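# Fetch lamp-indicated tools from chest drawers into tray

## Task

Check the board for the lit lamp and note the tool pictured beside it. Remove that tool from the chest and place it so it lies wholly within the tray. Release it, then close all drawers completely, which makes the next lamp light. Repeat until no lamp is lit. At the end, the fetched tools stay in the tray, all other tools are in the chest, and the tray holds nothing else. Nothing may count as done if it only stays in place because the robot holds it. Finally open the grippers and move the arms away.

## Robot and tools

Robot: two Franka FR3 arms, left_arm and right_arm, each with a Robotiq 2F-140 two-finger gripper. Bases in the scene frame: left_arm at (+0.059, +0.466, 0) with quat_wxyz (+0.995, 0, 0, +0.104); right_arm at (+0.040, -0.304, 0) with quat_wxyz (+0.999, 0, 0, -0.052). The arm names are labels, not sides of any image.

Scene frame: origin on the tabletop midway between the arms, +x out over the table, +z up, +y toward left_arm. All positions are in metres, all orientations are quaternions written w first.

Gripper geometry: fingers extend along the gripper's +z axis and close along its y axis. The reported end_effector_position is the point between the pads when shut. Closed fingertips stick out about 33 mm past that point; fully open, about 9 mm. While closing, the tips travel roughly 24 mm further from the arm, so allow clearance above surfaces.

The row (used by every motion command): 20 numbers, one list covering both arms. First the left arm's 10: x, y, z, qw, qx, qy, qz, gripper position, force_limit, speed; then the same 10 for the right arm. x, y, z, qw..qz form an absolute pose for that gripper in the scene frame (not an offset). The last three of each arm are scaled to [-1, 1]. position: +1 fully open (140 mm), about -0.8 pads touching, -1 means squeeze until blocked. force_limit: roughly 14 N at -1, 60 N at 0, 107 N at +1. speed (finger): about 30 mm/s at -1, 140 at 0, 250 at +1. Any arm you want left alone must still get a full part: resend its last reported pose and its last three gripper values, since 0 is itself a command. To hold orientation, repeat the same target quaternion each call rather than copying a drifted reading.

Limits on targets: a call is rejected, with nothing sent, if a target lies more than 0.6 m from that arm's last reported position along any of its gripper axes. Each control step the command is clamped to within 70 mm and 16 degrees of the measured pose; position is favoured over orientation if both cannot be met. Joint ranges (rad): waist -2.744..2.744, shoulder -1.784..1.784, upper arm roll -2.901..2.901, elbow -3.042..-0.152, forearm roll -2.807..2.807, wrist pitch 0.544..4.517, wrist roll -3.016..3.016.

Tools:
- execute_actions {actions, pictures}. actions is a list with at most one entry. Empty list: just report state. {"rows": [...], "steps": n}: up to 15 rows, n up to 15 (default 15), each step 1/30 s; rows run one per step and the final row repeats. {"steps": n} without rows: a wait of up to 300 steps counted from the previous result, your reply time included. pictures toggles camera images. After the last step an arm only continues to its last clamped pose, so read the result and send the remainder next time.
- move {target, speed}: target is one 20-number row; each gripper follows a straight line toward its pose, both arms finishing together, 0.5 to 10 s (cut off at 10 s). speed is the path top speed in m/s, 0.002 to 0.5, default 0.25; rotation is capped at twice that in rad/s. Finger values are sent at the start. Paths ignore obstacles and the other arm; grippers may lag, wander or overshoot speed near full stretch.
- wait {seconds}: 0 to 10 s with nothing new sent.
- zoom_image {camera, region}: camera is cam_head_left, cam_head_right, cam_left_wrist or cam_right_wrist (each 504x504); region [x0, y0, x1, y1] in pixels from the top-left, at most 504 by 504. Use it to read the board lamps and tool pictures.
- read_manual {section}: licence texts only.
- finished_scene {scene}: ends the current scene (give its number) permanently and reports success.

Results: a state line per arm with gripper position and quaternion (can be off at long reach). object_status: 0 moving, 1 blocked while opening, 2 blocked while closing (a grip), 3 reached target or pads met. Confirm 2 after closing with -1. To squeeze harder, raise force_limit and nudge position, e.g. -1 to -0.98. position_measured is in counts: 3 open, 230 pads together. HELD marks steps where your row was not applied; a "pose unreachable" line names an arm whose command the clearance check altered. "Hand target" shows where the controller is currently driving. A move adds a "move:" line with its ending (done, off_target, moving, held, fault), limits (paced = pose was clipped; held = steps blocked, after which the arm may jump fast) and distance to target. Joint torques and external torque estimates are given; MOTOR HOT warns of heating, OVER-TEMPERATURE FAULT means the arm is braked to cool. TORQUE FAULT freezes an arm for 10 s when a joint hits its load limit (waist, shoulder 35; upper arm roll 32; elbow 30; forearm roll, wrist pitch, wrist roll 12 N m, held weight included).

Cautions: move slowly near contact; faster motion and targets set far beyond the surface press harder. Avoid collisions between arms, slamming drawers, dropping or knocking anything off the table. Occasional tugs on held items or pushes on loose ones may happen, so grip firmly and verify. Ensure drawers are fully closed and tools rest on their own before releasing and retreating.

Each tool is called after "Emit:" as a command line: name --argument value for each argument, lists and objects as JSON in quotes; but a table of rows of numbers goes row by row, as --pt "numbers of a row", without its own name.

## Session

Emit:
execute_actions --actions '[]'

Scene clock: 0.00 s of 15600.00 s.
left_arm: end_effector_position=(+0.3582, +0.6467, +0.2065) position_measured=3 object_status=3 end_effector_quat_wxyz=(+0.213, +0.833, -0.501, +0.099) | right_arm: end_effector_position=(+0.4736, -0.5339, +0.3067) position_measured=3 object_status=3 end_effector_quat_wxyz=(-0.220, -0.319, +0.913, -0.127)
Joint positions: left_arm=[ 0.456 -0.248  0.122 -2.383 -0.269  1.754  0.39 ] | right_arm=[-0.181 -0.033  0.075 -1.926 -0.443  1.624  0.773]
Joint velocities: left_arm=[ 0.001 -0.     0.002 -0.001  0.    -0.    -0.001] | right_arm=[ 0.001 -0.001 -0.001  0.001  0.     0.001  0.   ]
Joint torques (N m, as the joint torque sensors report them, + toward a larger angle): no reading
External joint torques (N m, as the arm's controller estimates them; a push from outside toward a larger angle lowers the number): no reading
Hand target (left_arm): +0.358, +0.647, +0.207; +0.213, +0.833, -0.501, +0.099
Hand target (right_arm): +0.474, -0.534, +0.307; -0.220, -0.319, +0.913, -0.127

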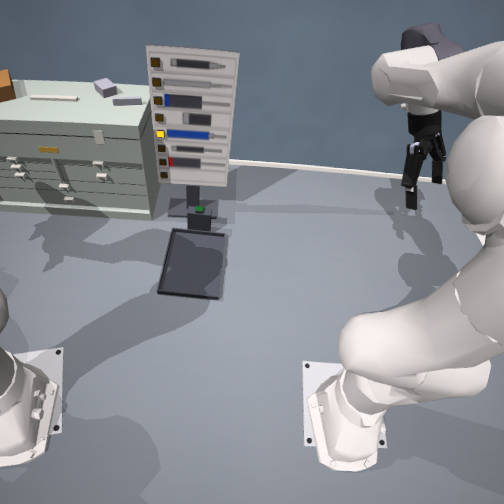

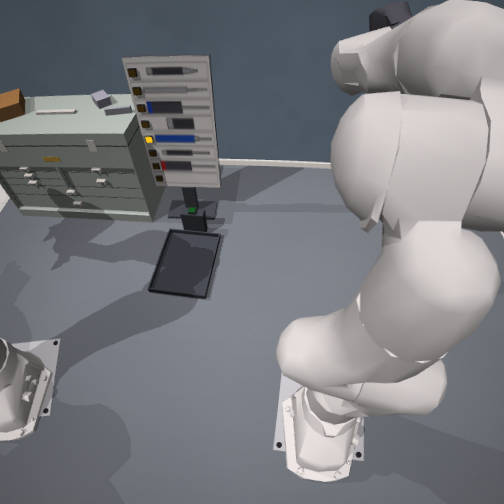

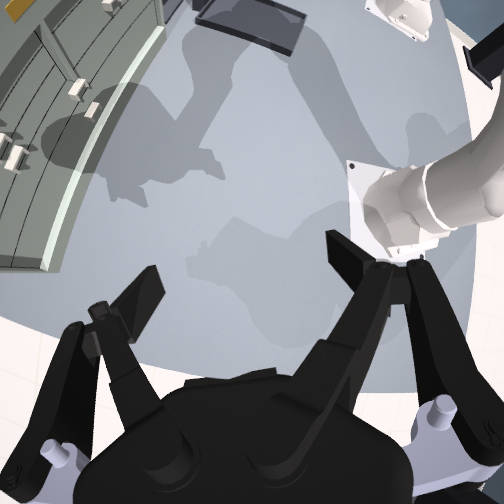

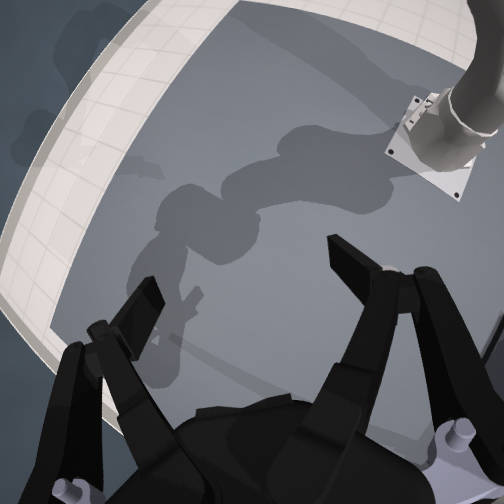

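Emit:
zoom_image --camera "cam_head_left" --region '[0, 30, 260, 310]'

Emit:
zoom_image --camera "cam_head_right" --region '[0, 40, 260, 310]'

Emit:
zoom_image --camera "cam_left_wrist" --region '[0, 0, 320, 290]'

Region (0, 30, 260, 310) of cam_head_left's 504x504 image, scaled by 1.800, with more detail than that image has; it fills the left 468 columns of this view, and the rest is white.

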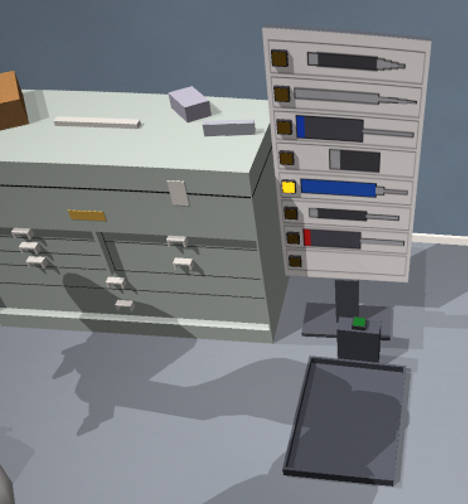

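Region (0, 40, 260, 310) of cam_head_right's 504x504 image, scaled by 1.867, with more detail than that image has; it fills the left 485 columns of this view, and the rest is white.

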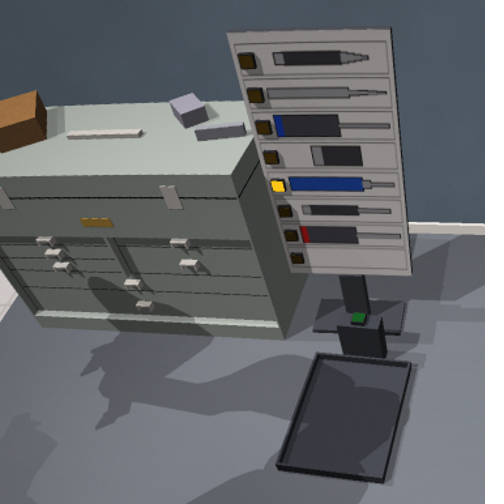

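Region (0, 0, 320, 290) of cam_left_wrist's 504x504 image, scaled by 1.575, with more detail than that image has; it fills the top 457 rows of this view, and the rest is white.

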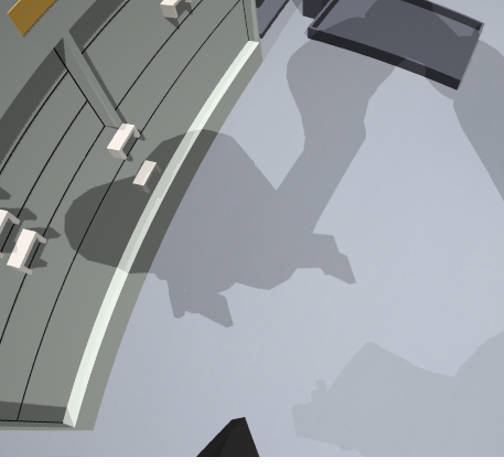

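Emit:
move --target '[0.40,0.50,0.25,0,0.924,0,0.383,1,0,0,0.4736,-0.5339,0.3067,-0.220,-0.319,0.913,-0.127,1,0,0]'

Scene clock: 39.10 s of 15600.00 s.
left_arm: end_effector_position=(+0.4056, +0.4997, +0.2533) position_measured=3 object_status=3 end_effector_quat_wxyz=(+0.037, +0.952, -0.030, +0.302) | right_arm: end_effector_position=(+0.4736, -0.5339, +0.3067) position_measured=3 object_status=3 end_effector_quat_wxyz=(-0.220, -0.319, +0.913, -0.127)
Joint positions: left_arm=[ 1.048 -1.79  -0.689 -3.053 -1.311  1.461 -0.434] | right_arm=[-0.181 -0.033  0.075 -1.926 -0.443  1.624  0.773]
Joint velocities: left_arm=[ 0.002 -0.     0.001  0.001 -0.002 -0.013 -0.002] | right_arm=[-0.    -0.001  0.     0.    -0.    -0.     0.001]
Joint torques (N m, as the joint torque sensors report them, + toward a larger angle): left_arm=[ 1.43 12.34 10.79 15.48 -1.27  2.07 -0.14] | right_arm=[  0.01 -29.88   0.43  23.68  -0.52   1.52  -0.15]
External joint torques (N m, as the arm's controller estimates them; a push from outside toward a larger angle lowers the number): left_arm=[ 1.47 -0.98  0.34 -0.46 -0.48 -0.45 -0.16] | right_arm=[-0.02  0.42  0.48  0.01 -0.29  0.02 -0.16]
Hand target (left_arm): +0.405, +0.499, +0.253; +0.040, +0.952, -0.027, +0.302
Hand target (right_arm): +0.474, -0.534, +0.307; -0.220, -0.319, +0.913, -0.127
Off the commanded pose (left_arm): 0.007 m, 11 deg.
Off the commanded pose (right_arm): 0.000 m, 0 deg.
joint sent to its limit (left arm) — the command would take joint 2 (shoulder) past its lower limit and joint 4 (elbow) past its lower limit, so those joints were sent only as far as their limits.
After step 90, 32.33 s passed at rest.
move: off_target (left_arm)

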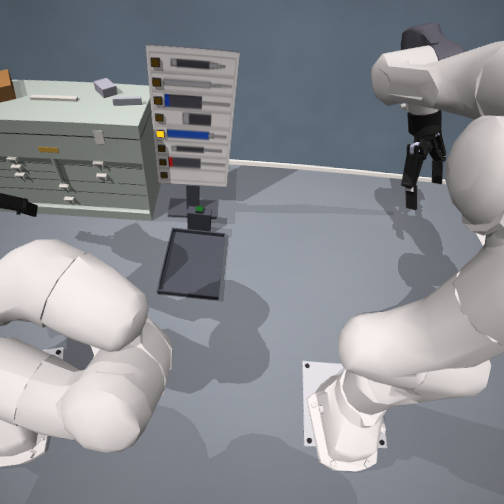

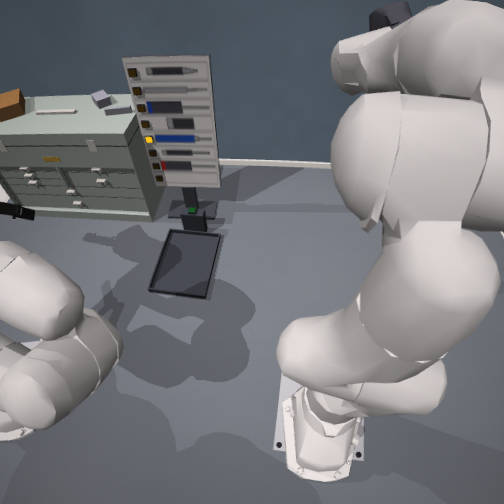

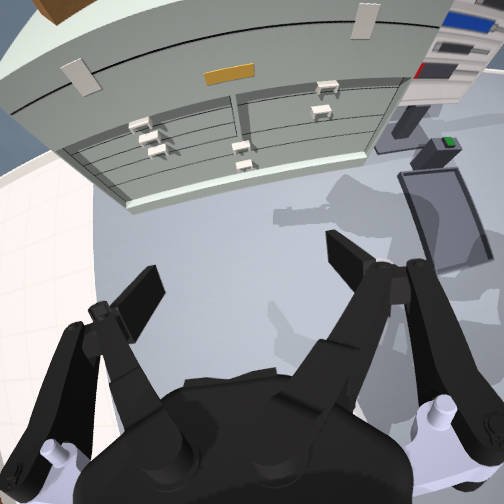

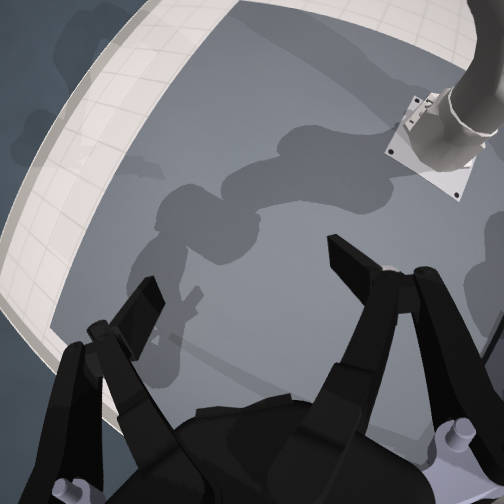

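Emit:
move --target '[0.52,0.50,0.17,0,0.924,0,0.383,-0.3,0,0,0.4736,-0.5339,0.3067,-0.220,-0.319,0.913,-0.127,1,0,0]' --speed 0.15

Scene clock: 85.67 s of 15600.00 s.
left_arm: end_effector_position=(+0.4076, +0.4993, +0.2500) position_measured=167 object_status=3 end_effector_quat_wxyz=(+0.038, +0.953, -0.030, +0.300) | right_arm: end_effector_position=(+0.4736, -0.5339, +0.3067) position_measured=3 object_status=3 end_effector_quat_wxyz=(-0.220, -0.319, +0.913, -0.127)
Joint positions: left_arm=[ 1.048 -1.79  -0.709 -3.053 -1.326  1.46  -0.436] | right_arm=[-0.181 -0.033  0.075 -1.926 -0.443  1.624  0.773]
Joint velocities: left_arm=[ 0.001  0.    -0.001  0.001  0.    -0.    -0.   ] | right_arm=[ 0.     0.001 -0.001 -0.     0.002 -0.001  0.001]
Joint torques (N m, as the joint torque sensors report them, + toward a larger angle): left_arm=[ 0.34 13.05 12.56 15.55 -0.55  2.65  0.01] | right_arm=[ -0.11 -29.49   0.69  23.69  -0.52   1.44  -0.15]
External joint torques (N m, as the arm's controller estimates them; a push from outside toward a larger angle lowers the number): left_arm=[ 0.32 -0.3   1.87  0.01  0.26  0.12 -0.01] | right_arm=[-0.15  0.55  0.73  0.18 -0.3  -0.04 -0.15]
Hand target (left_arm): +0.408, +0.499, +0.250; +0.038, +0.953, -0.030, +0.301
Hand target (right_arm): +0.474, -0.534, +0.307; -0.220, -0.319, +0.913, -0.127
Off the commanded pose (left_arm): 0.138 m, 11 deg; position clipped at the last step of the last action.
Off the commanded pose (right_arm): 0.000 m, 0 deg.
After step 90, 42.33 s passed at rest.
move: held (left_arm); limits=paced,held; held on 34 of 37 steps (left_arm), including the last (left_arm)
pose unreachable (left arm): on one or more control steps of this call this arm could not follow its commanded pose, so it was not sent that pose on those steps. On the call's last step it was still not sent that pose. It may still have moved: this result reports where it is.
cause: the commanded pose would bring two parts of the arm too close to each other (joints 2 (shoulder) to 5 (forearm roll) lie between them).

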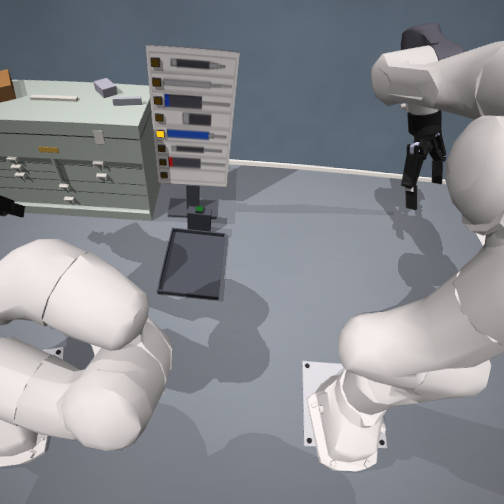

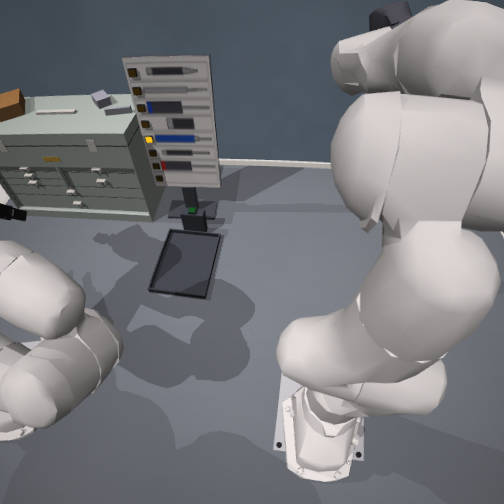

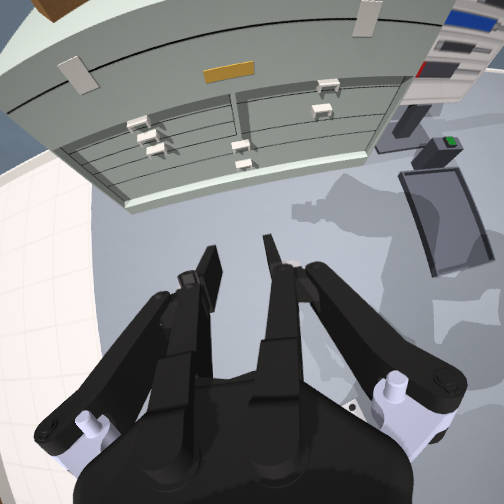

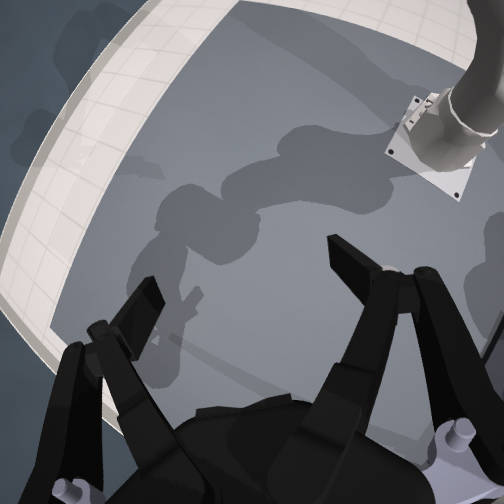

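Back out by going up and vertical.

Emit:
move --target '[0.42,0.50,0.36,0,1,0,0,-0.3,0,0,0.4736,-0.5339,0.3067,-0.220,-0.319,0.913,-0.127,1,0,0]' --speed 0.2

Scene clock: 91.63 s of 15600.00 s.
left_arm: end_effector_position=(+0.4178, +0.5016, +0.3594) position_measured=167 object_status=3 end_effector_quat_wxyz=(-0.005, +1.000, +0.004, +0.000) | right_arm: end_effector_position=(+0.4736, -0.5339, +0.3067) position_measured=3 object_status=3 end_effector_quat_wxyz=(-0.220, -0.319, +0.913, -0.127)
Joint positions: left_arm=[ 1.429 -1.297 -0.773 -2.212 -0.813  1.179 -0.593] | right_arm=[-0.181 -0.033  0.075 -1.926 -0.443  1.624  0.773]
Joint velocities: left_arm=[ 0.004  0.    -0.001  0.002  0.    -0.015 -0.014] | right_arm=[ 0.    -0.001  0.001 -0.     0.    -0.001 -0.   ]
Joint torques (N m, as the joint torque sensors report them, + toward a larger angle): left_arm=[ 0.44 17.69 19.74 14.48  1.47  2.3  -0.4 ] | right_arm=[ -0.15 -30.1    0.92  23.66  -0.52   1.47  -0.12]
External joint torques (N m, as the arm's controller estimates them; a push from outside toward a larger angle lowers the number): left_arm=[ 0.49  0.19  0.06  1.48  0.7  -0.24 -0.4 ] | right_arm=[-0.27  0.03  0.87  0.09 -0.3  -0.02 -0.13]
Hand target (left_arm): +0.417, +0.501, +0.359; -0.004, +1.000, +0.009, -0.003
Hand target (right_arm): +0.474, -0.534, +0.307; -0.220, -0.319, +0.913, -0.127
Off the commanded pose (left_arm): 0.003 m, 1 deg.
Off the commanded pose (right_arm): 0.000 m, 0 deg.
After step 90, 0.83 s passed at rest.
move: done

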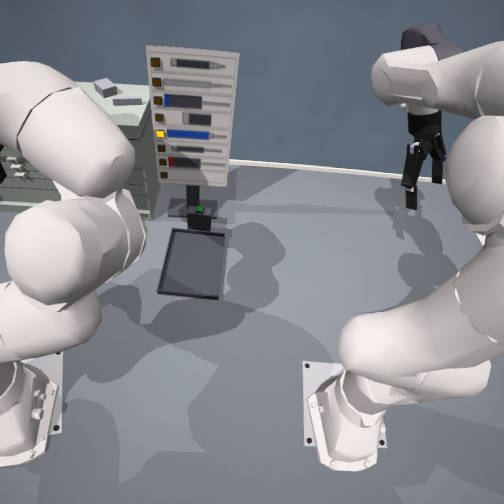

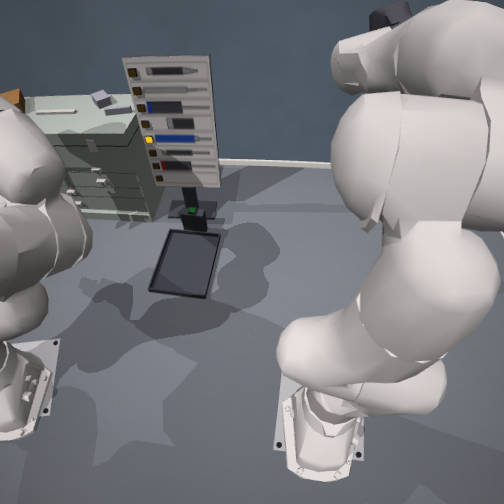

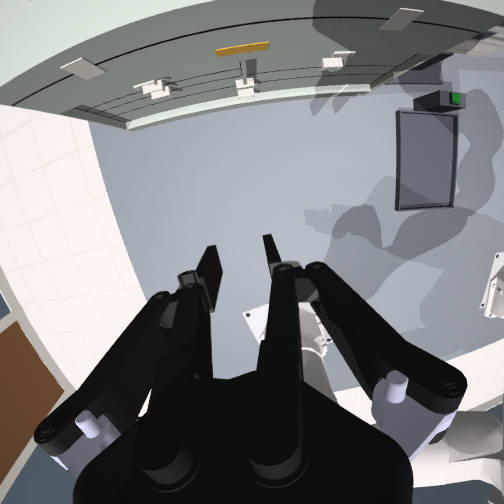

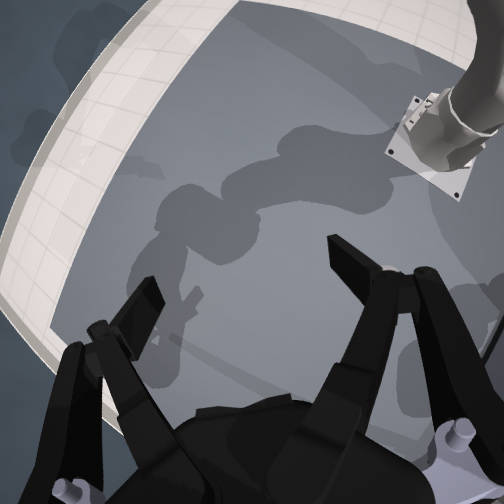

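Emit:
move --target '[0.52,0.50,0.17,0,0.940,0,0.342,-0.3,0,0,0.4736,-0.5339,0.3067,-0.220,-0.319,0.913,-0.127,1,0,0]' --speed 0.15

Scene clock: 107.47 s of 15600.00 s.
left_arm: end_effector_position=(+0.4991, +0.4985, +0.1958) position_measured=167 object_status=3 end_effector_quat_wxyz=(+0.008, +0.961, -0.002, +0.278) | right_arm: end_effector_position=(+0.4736, -0.5339, +0.3067) position_measured=3 object_status=3 end_effector_quat_wxyz=(-0.220, -0.319, +0.913, -0.127)
Joint positions: left_arm=[ 1.127 -1.749 -1.152 -2.895 -1.709  1.562 -0.54 ] | right_arm=[-0.181 -0.033  0.075 -1.926 -0.443  1.624  0.773]
Joint velocities: left_arm=[-0.001  0.001  0.002 -0.001  0.001  0.001 -0.   ] | right_arm=[ 0.001  0.001  0.001 -0.001  0.001 -0.001 -0.001]
Joint torques (N m, as the joint torque sensors report them, + toward a larger angle): left_arm=[ 1.08 14.18 19.34  7.77  0.01  2.88  0.06] | right_arm=[  0.02 -30.1    0.69  23.84  -0.53   1.5   -0.14]
External joint torques (N m, as the arm's controller estimates them; a push from outside toward a larger angle lowers the number): left_arm=[1.11 0.53 1.54 1.08 0.45 0.11 0.04] | right_arm=[-0.04 -0.07  0.69  0.36 -0.31  0.02 -0.15]
Hand target (left_arm): +0.499, +0.499, +0.196; +0.008, +0.961, -0.001, +0.278
Hand target (right_arm): +0.474, -0.534, +0.307; -0.220, -0.319, +0.913, -0.127
Off the commanded pose (left_arm): 0.033 m, 8 deg.
Off the commanded pose (right_arm): 0.000 m, 0 deg.
After step 90, 10.23 s passed at rest.
move: held (left_arm); limits=held; held on 15 of 78 steps (left_arm), including the last (left_arm)
pose unreachable (left arm): on one or more control steps of this call this arm could not follow its commanded pose, so it was not sent that pose on those steps. On the call's last step it was still not sent that pose. It may still have moved: this result reports where it is.
cause: the commanded pose would bring two parts of the arm too close to each other (joints 2 (shoulder) to 5 (forearm roll) lie between them).

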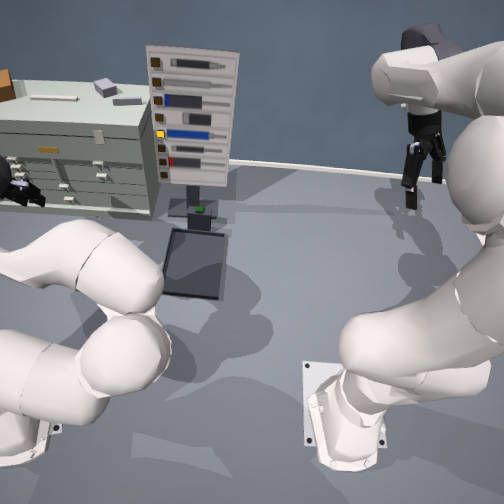

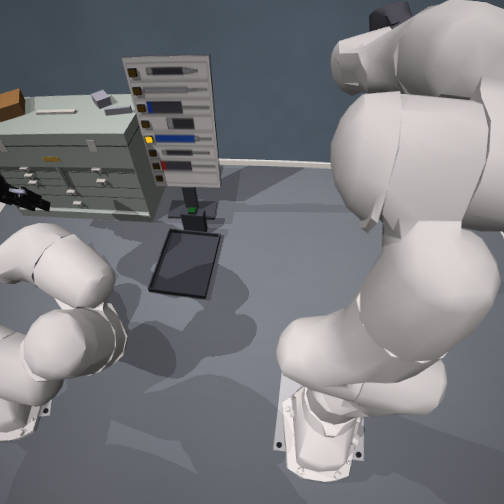

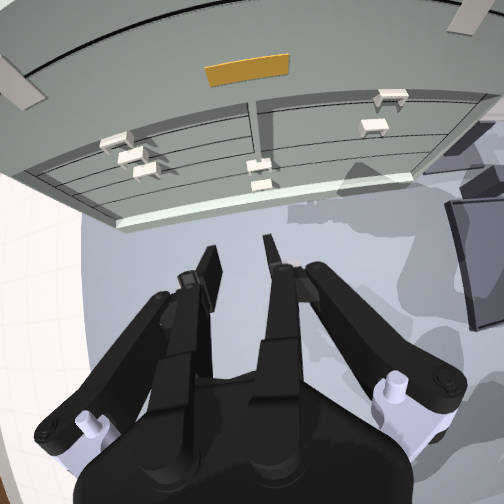

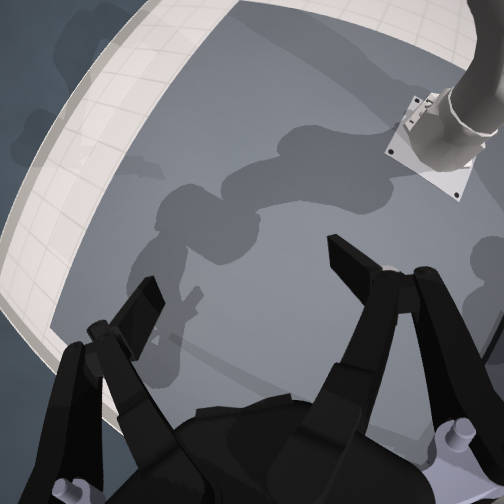

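Emit:
move --target '[0.50,0.55,0.55,0,1,0,0,-0.3,0,0,0.4736,-0.5339,0.3067,-0.220,-0.319,0.913,-0.127,1,0,0]' --speed 0.25

Scene clock: 122.27 s of 15600.00 s.
left_arm: end_effector_position=(+0.4962, +0.5516, +0.5450) position_measured=167 object_status=3 end_effector_quat_wxyz=(-0.005, +1.000, +0.003, -0.008) | right_arm: end_effector_position=(+0.4736, -0.5339, +0.3067) position_measured=3 object_status=3 end_effector_quat_wxyz=(-0.220, -0.319, +0.913, -0.127)
Joint positions: left_arm=[ 1.869 -0.811 -0.909 -1.327 -0.771  0.925 -0.758] | right_arm=[-0.181 -0.033  0.075 -1.926 -0.443  1.624  0.773]
Joint velocities: left_arm=[ 0.003 -0.    -0.001  0.002 -0.    -0.013 -0.02 ] | right_arm=[ 0.    -0.    -0.    -0.001 -0.001  0.001 -0.001]
Joint torques (N m, as the joint torque sensors report them, + toward a larger angle): left_arm=[ 1.7  19.26 16.46 12.72  0.71  2.04 -0.16] | right_arm=[ -0.06 -29.31   0.62  23.79  -0.52   1.46  -0.11]
External joint torques (N m, as the arm's controller estimates them; a push from outside toward a larger angle lowers the number): left_arm=[ 1.76 -0.41 -0.3   2.18 -0.01 -0.48 -0.16] | right_arm=[ 0.07  0.84  0.82  0.22 -0.28 -0.02 -0.12]
Hand target (left_arm): +0.496, +0.551, +0.545; -0.004, +1.000, +0.008, -0.010
Hand target (right_arm): +0.474, -0.534, +0.307; -0.220, -0.319, +0.913, -0.127
Off the commanded pose (left_arm): 0.006 m, 1 deg.
Off the commanded pose (right_arm): 0.000 m, 0 deg.
After step 90, 8.33 s passed at rest.
move: off_target (left_arm); limits=paced

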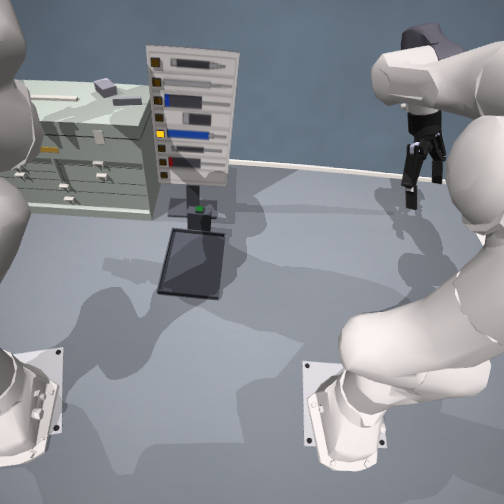

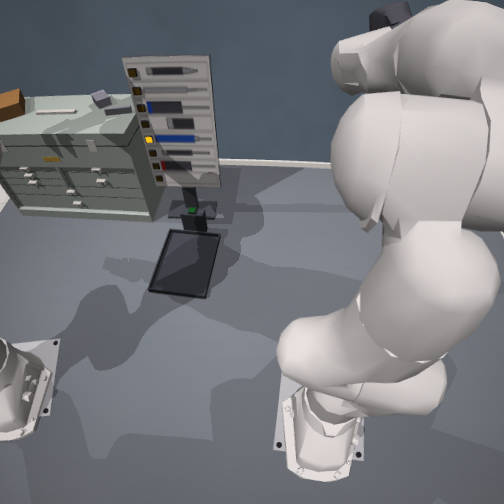

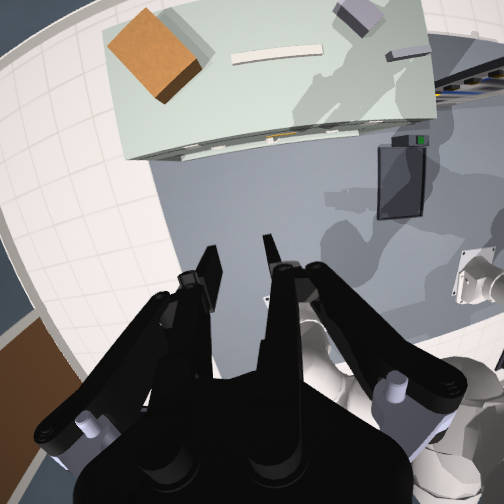

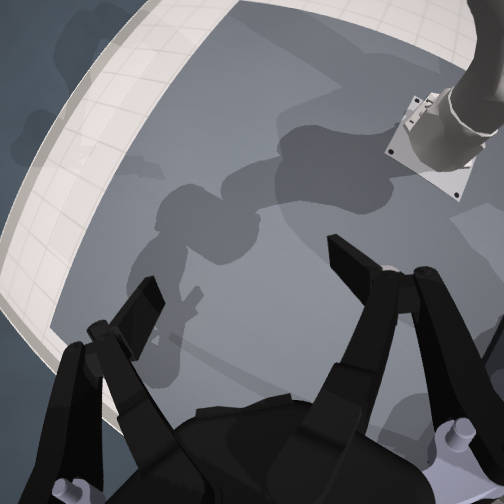

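Emit:
move --target '[0.15,1.0,0.45,0,0.8,0.6,0,-0.3,0,0,0.4736,-0.5339,0.3067,-0.220,-0.319,0.913,-0.127,1,0,0]' --speed 0.3

Scene clock: 139.90 s of 15600.00 s.
left_arm: end_effector_position=(+0.1573, +1.0001, +0.4440) position_measured=167 object_status=3 end_effector_quat_wxyz=(+0.004, +0.808, +0.589, +0.004) | right_arm: end_effector_position=(+0.4736, -0.5339, +0.3067) position_measured=3 object_status=3 end_effector_quat_wxyz=(-0.220, -0.319, +0.913, -0.127)
Joint positions: left_arm=[ 2.73  -0.142 -1.43  -1.502 -0.151  1.482 -1.336] | right_arm=[-0.181 -0.033  0.075 -1.926 -0.443  1.624  0.773]
Joint velocities: left_arm=[-0.001  0.104 -0.082  0.016  0.106  0.    -0.111] | right_arm=[ 0.     0.    -0.     0.001  0.001  0.001 -0.001]
Joint torques (N m, as the joint torque sensors report them, + toward a larger angle): left_arm=[-0.15  0.44  4.47 25.34  1.64  2.33 -0.19] | right_arm=[ -0.58 -29.64   0.63  23.73  -0.52   1.43  -0.12]
External joint torques (N m, as the arm's controller estimates them; a push from outside toward a larger angle lowers the number): left_arm=[-0.09  0.35  0.01  2.51  0.75 -0.19 -0.19] | right_arm=[-0.49  0.59  0.8   0.08 -0.29 -0.06 -0.13]
Hand target (left_arm): +0.156, +1.000, +0.445; +0.002, +0.799, +0.602, +0.001
Hand target (right_arm): +0.474, -0.534, +0.307; -0.220, -0.319, +0.913, -0.127
Off the commanded pose (left_arm): 0.009 m, 2 deg.
Off the commanded pose (right_arm): 0.000 m, 0 deg.
joint sent to its limit (left arm) — the command would take joint 1 (waist) past its upper limit, so that joint was sent only as far as its limit.
After step 90, 11.13 s passed at rest.
move: off_target (left_arm)

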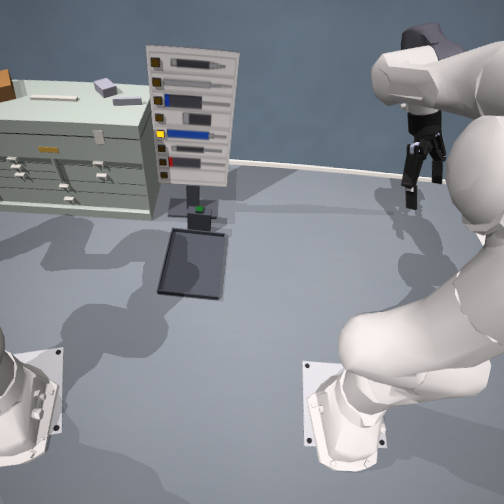

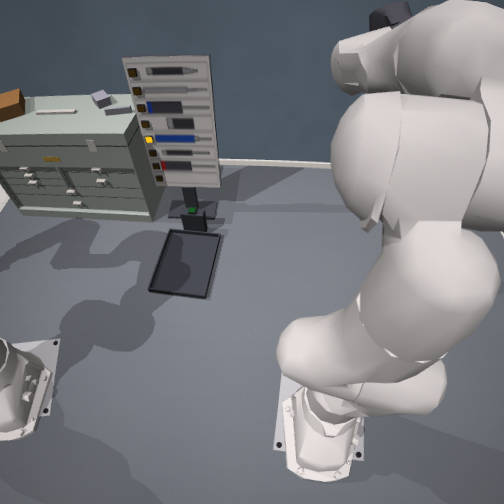

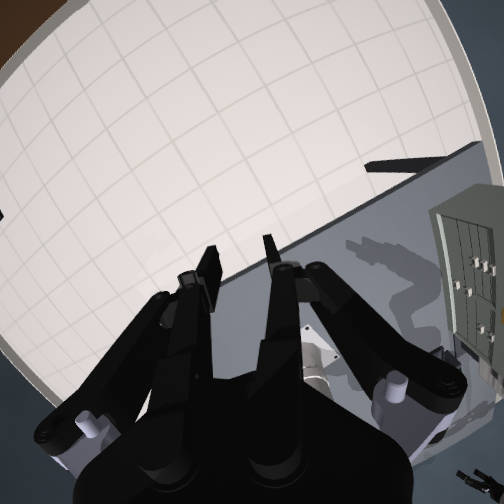

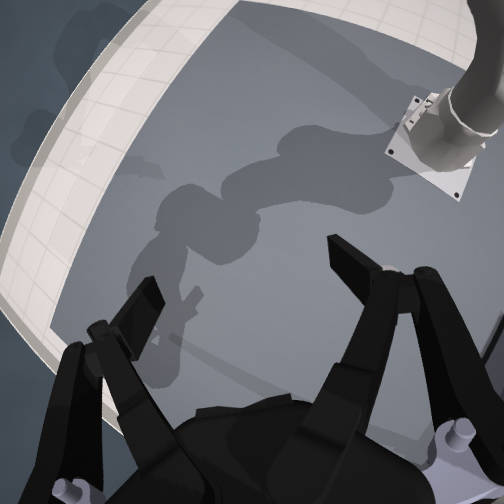

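Emit:
move --target '[-0.15,0.98,0.45,0,0.56,0.83,0,-0.3,0,0,0.4736,-0.5339,0.3067,-0.220,-0.319,0.913,-0.127,1,0,0]' --speed 0.25

Scene clock: 178.20 s of 15600.00 s.
left_arm: end_effector_position=(-0.1467, +0.9819, +0.4504) position_measured=167 object_status=3 end_effector_quat_wxyz=(+0.003, +0.565, +0.825, +0.006) | right_arm: end_effector_position=(+0.4736, -0.5339, +0.3067) position_measured=3 object_status=3 end_effector_quat_wxyz=(-0.220, -0.319, +0.913, -0.127)
Joint positions: left_arm=[ 2.704  0.063 -0.998 -1.428  0.041  1.465 -1.594] | right_arm=[-0.181 -0.033  0.075 -1.926 -0.443  1.624  0.773]
Joint velocities: left_arm=[-0.003  0.004  0.001  0.002  0.006 -0.007 -0.033] | right_arm=[-0.     0.001 -0.002 -0.001  0.002 -0.     0.   ]
Joint torques (N m, as the joint torque sensors report them, + toward a larger angle): left_arm=[ -1.41 -19.96  -1.24  24.78   1.43   2.32  -0.2 ] | right_arm=[ -0.49 -29.37   0.68  23.58  -0.51   1.45  -0.14]
External joint torques (N m, as the arm's controller estimates them; a push from outside toward a larger angle lowers the number): left_arm=[-1.53 -0.07  0.22  1.99  0.58 -0.2  -0.2 ] | right_arm=[-0.37  0.75  0.88  0.   -0.27 -0.03 -0.14]
Hand target (left_arm): -0.146, +0.982, +0.451; +0.004, +0.560, +0.828, +0.004
Hand target (right_arm): +0.474, -0.534, +0.307; -0.220, -0.319, +0.913, -0.127
Off the commanded pose (left_arm): 0.004 m, 1 deg.
Off the commanded pose (right_arm): 0.000 m, 0 deg.
After step 90, 33.13 s passed at rest.
move: off_target (left_arm)

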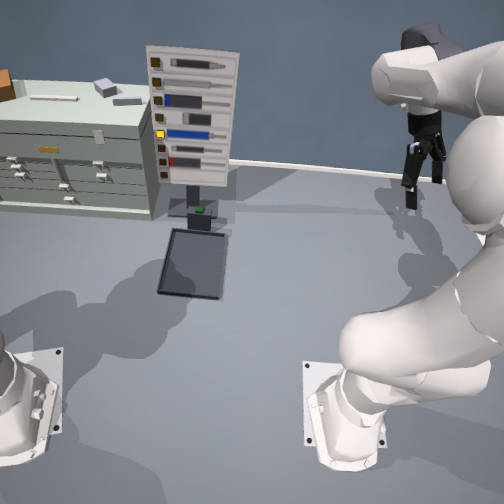

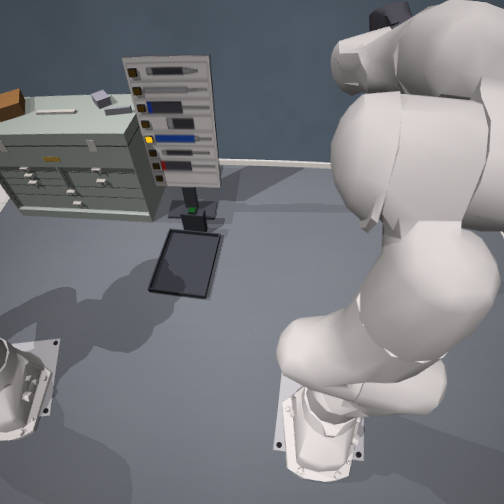

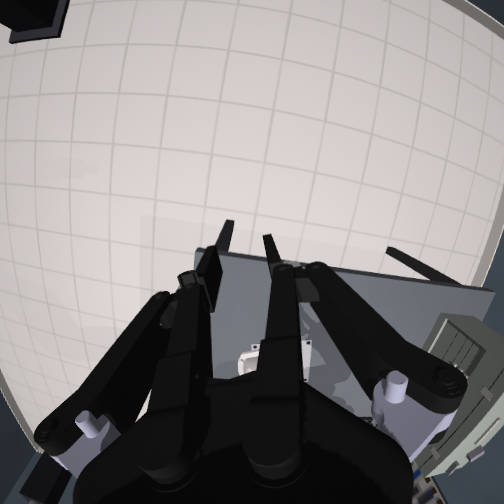

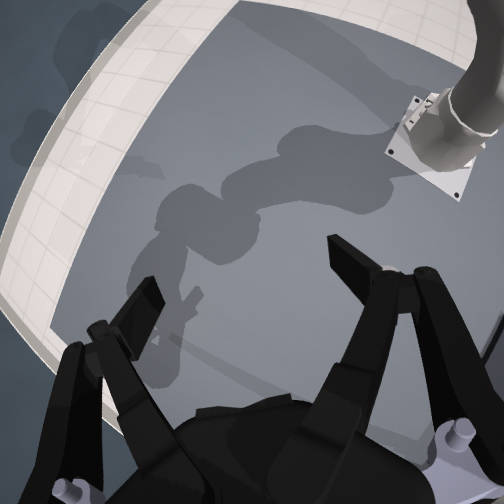

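Emit:
move --target '[-0.52,0.93,0.25,0,0.36,0.933,0,-0.3,0,0,0.4736,-0.5339,0.3067,-0.220,-0.319,0.913,-0.127,1,0,0]' --speed 0.3

Emit:
move --target '[-0.10,1.19,0.25,0,0.63,0.777,0,-0.3,0,0,0.4736,-0.5339,0.3067,-0.220,-0.319,0.913,-0.127,1,0,0]' --speed 0.3

Scene clock: 188.40 s of 15600.00 s.
left_arm: end_effector_position=(-0.5165, +0.9362, +0.2521) position_measured=167 object_status=3 end_effector_quat_wxyz=(-0.000, +0.365, +0.931, +0.004) | right_arm: end_effector_position=(+0.4736, -0.5339, +0.3067) position_measured=3 object_status=3 end_effector_quat_wxyz=(-0.220, -0.319, +0.913, -0.127)
Joint positions: left_arm=[ 2.578  0.752 -0.591 -0.974  0.385  1.634 -1.66 ] | right_arm=[-0.181 -0.033  0.075 -1.926 -0.443  1.624  0.773]
Joint velocities: left_arm=[-0.     0.003  0.008  0.006  0.001 -0.016 -0.001] | right_arm=[-0.001  0.001 -0.001  0.002  0.     0.     0.002]
Joint torques (N m, as the joint torque sensors report them, + toward a larger angle): left_arm=[ -1.78 -50.35  -7.12  23.29   1.4    2.13  -0.16] | right_arm=[  0.08 -30.04   0.89  23.88  -0.49   1.47  -0.11]
External joint torques (N m, as the arm's controller estimates them; a push from outside toward a larger angle lowers the number): left_arm=[-1.84  0.66  1.46  1.08  0.53 -0.41 -0.16] | right_arm=[ 0.13  0.11  1.01  0.24 -0.26 -0.03 -0.11]
Hand target (left_arm): -0.516, +0.935, +0.251; +0.001, +0.363, +0.932, +0.001
Hand target (right_arm): +0.474, -0.534, +0.307; -0.220, -0.319, +0.913, -0.127
Off the commanded pose (left_arm): 0.007 m, 1 deg.
Off the commanded pose (right_arm): 0.000 m, 0 deg.
After step 90, 5.10 s passed at rest.
move: off_target (left_arm)

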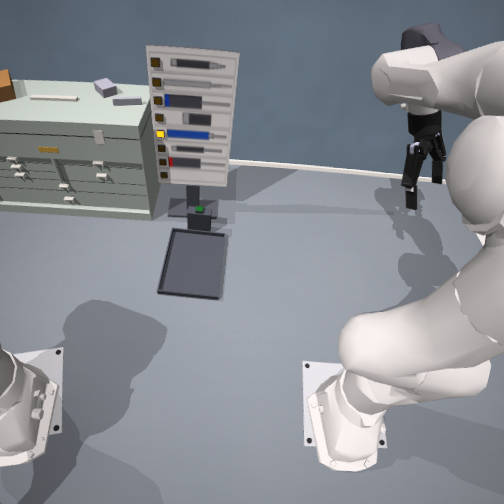

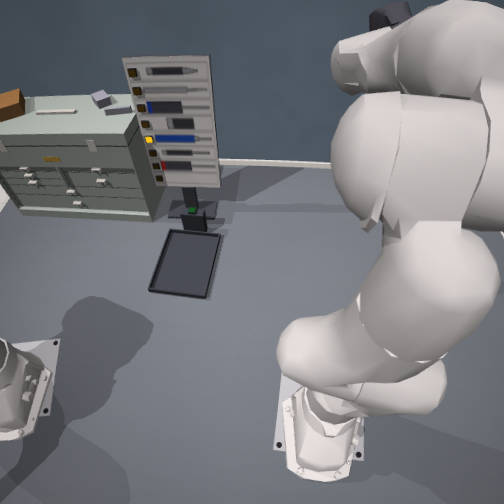

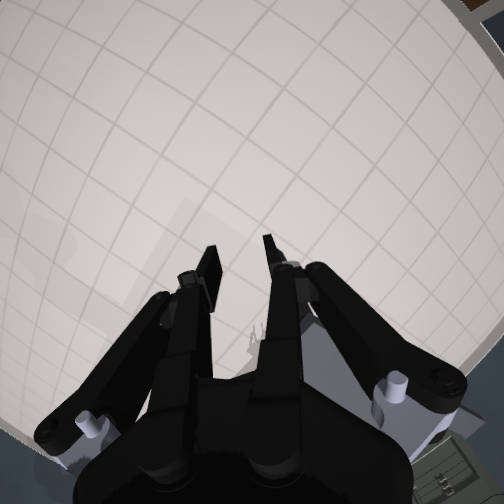

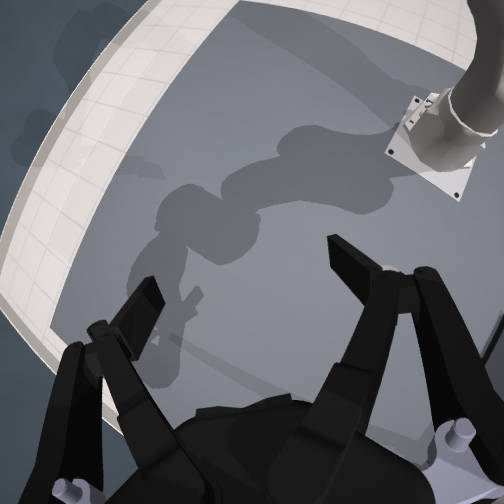

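Scene clock: 190.77 s of 15600.00 s.
left_arm: end_effector_position=(-0.1032, +1.1850, +0.2502) position_measured=167 object_status=3 end_effector_quat_wxyz=(-0.006, +0.630, +0.777, -0.006) | right_arm: end_effector_position=(+0.4736, -0.5339, +0.3067) position_measured=3 object_status=3 end_effector_quat_wxyz=(-0.220, -0.319, +0.913, -0.127)
Joint positions: left_arm=[ 1.986  0.756 -0.72  -1.027  0.486  1.634 -1.758] | right_arm=[-0.181 -0.033  0.075 -1.926 -0.443  1.624  0.773]
Joint velocities: left_arm=[ 0.     0.001 -0.     0.001  0.001 -0.01   0.001] | right_arm=[ 0.     0.001 -0.    -0.    -0.001  0.     0.001]
Joint torques (N m, as the joint torque sensors report them, + toward a larger angle): left_arm=[ -1.9  -50.06  -8.66  22.68   1.48   2.2    0.05] | right_arm=[ -0.2  -29.9    0.72  23.75  -0.55   1.51  -0.12]
External joint torques (N m, as the arm's controller estimates them; a push from outside toward a larger angle lowers the number): left_arm=[-1.94 -0.33  2.01  1.21  0.55 -0.32  0.05] | right_arm=[-0.18  0.14  0.82  0.23 -0.32  0.03 -0.13]
Hand target (left_arm): -0.103, +1.184, +0.249; -0.005, +0.630, +0.777, -0.008
Hand target (right_arm): +0.474, -0.534, +0.307; -0.220, -0.319, +0.913, -0.127
Off the commanded pose (left_arm): 0.006 m, 1 deg.
Off the commanded pose (right_arm): 0.000 m, 0 deg.
move: off_target (left_arm)

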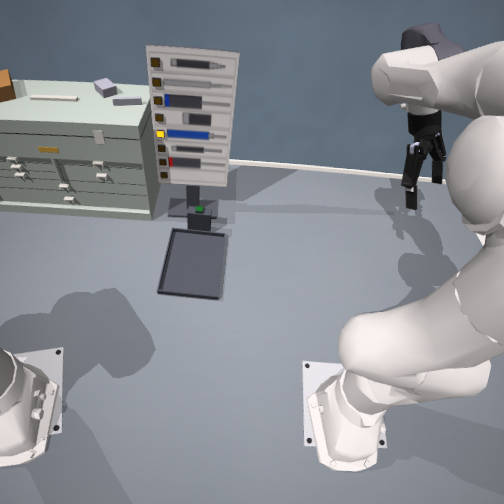

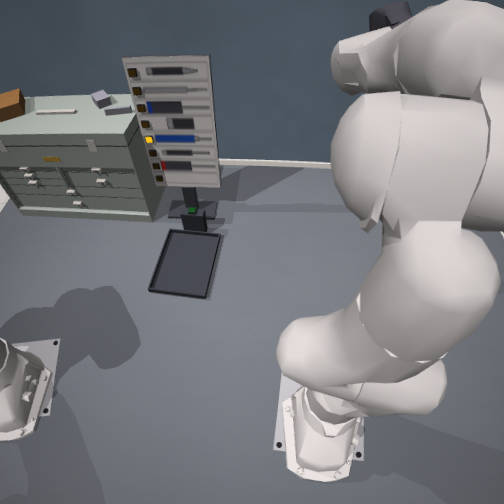

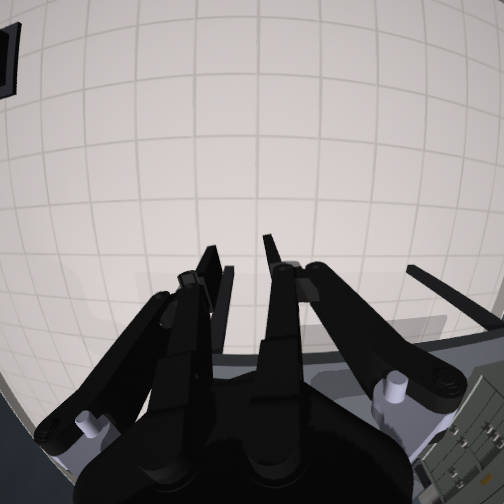

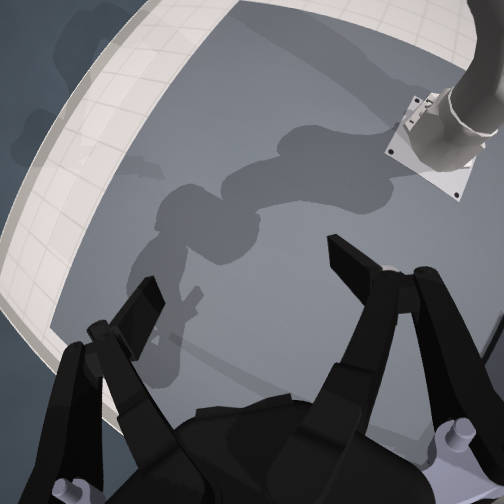

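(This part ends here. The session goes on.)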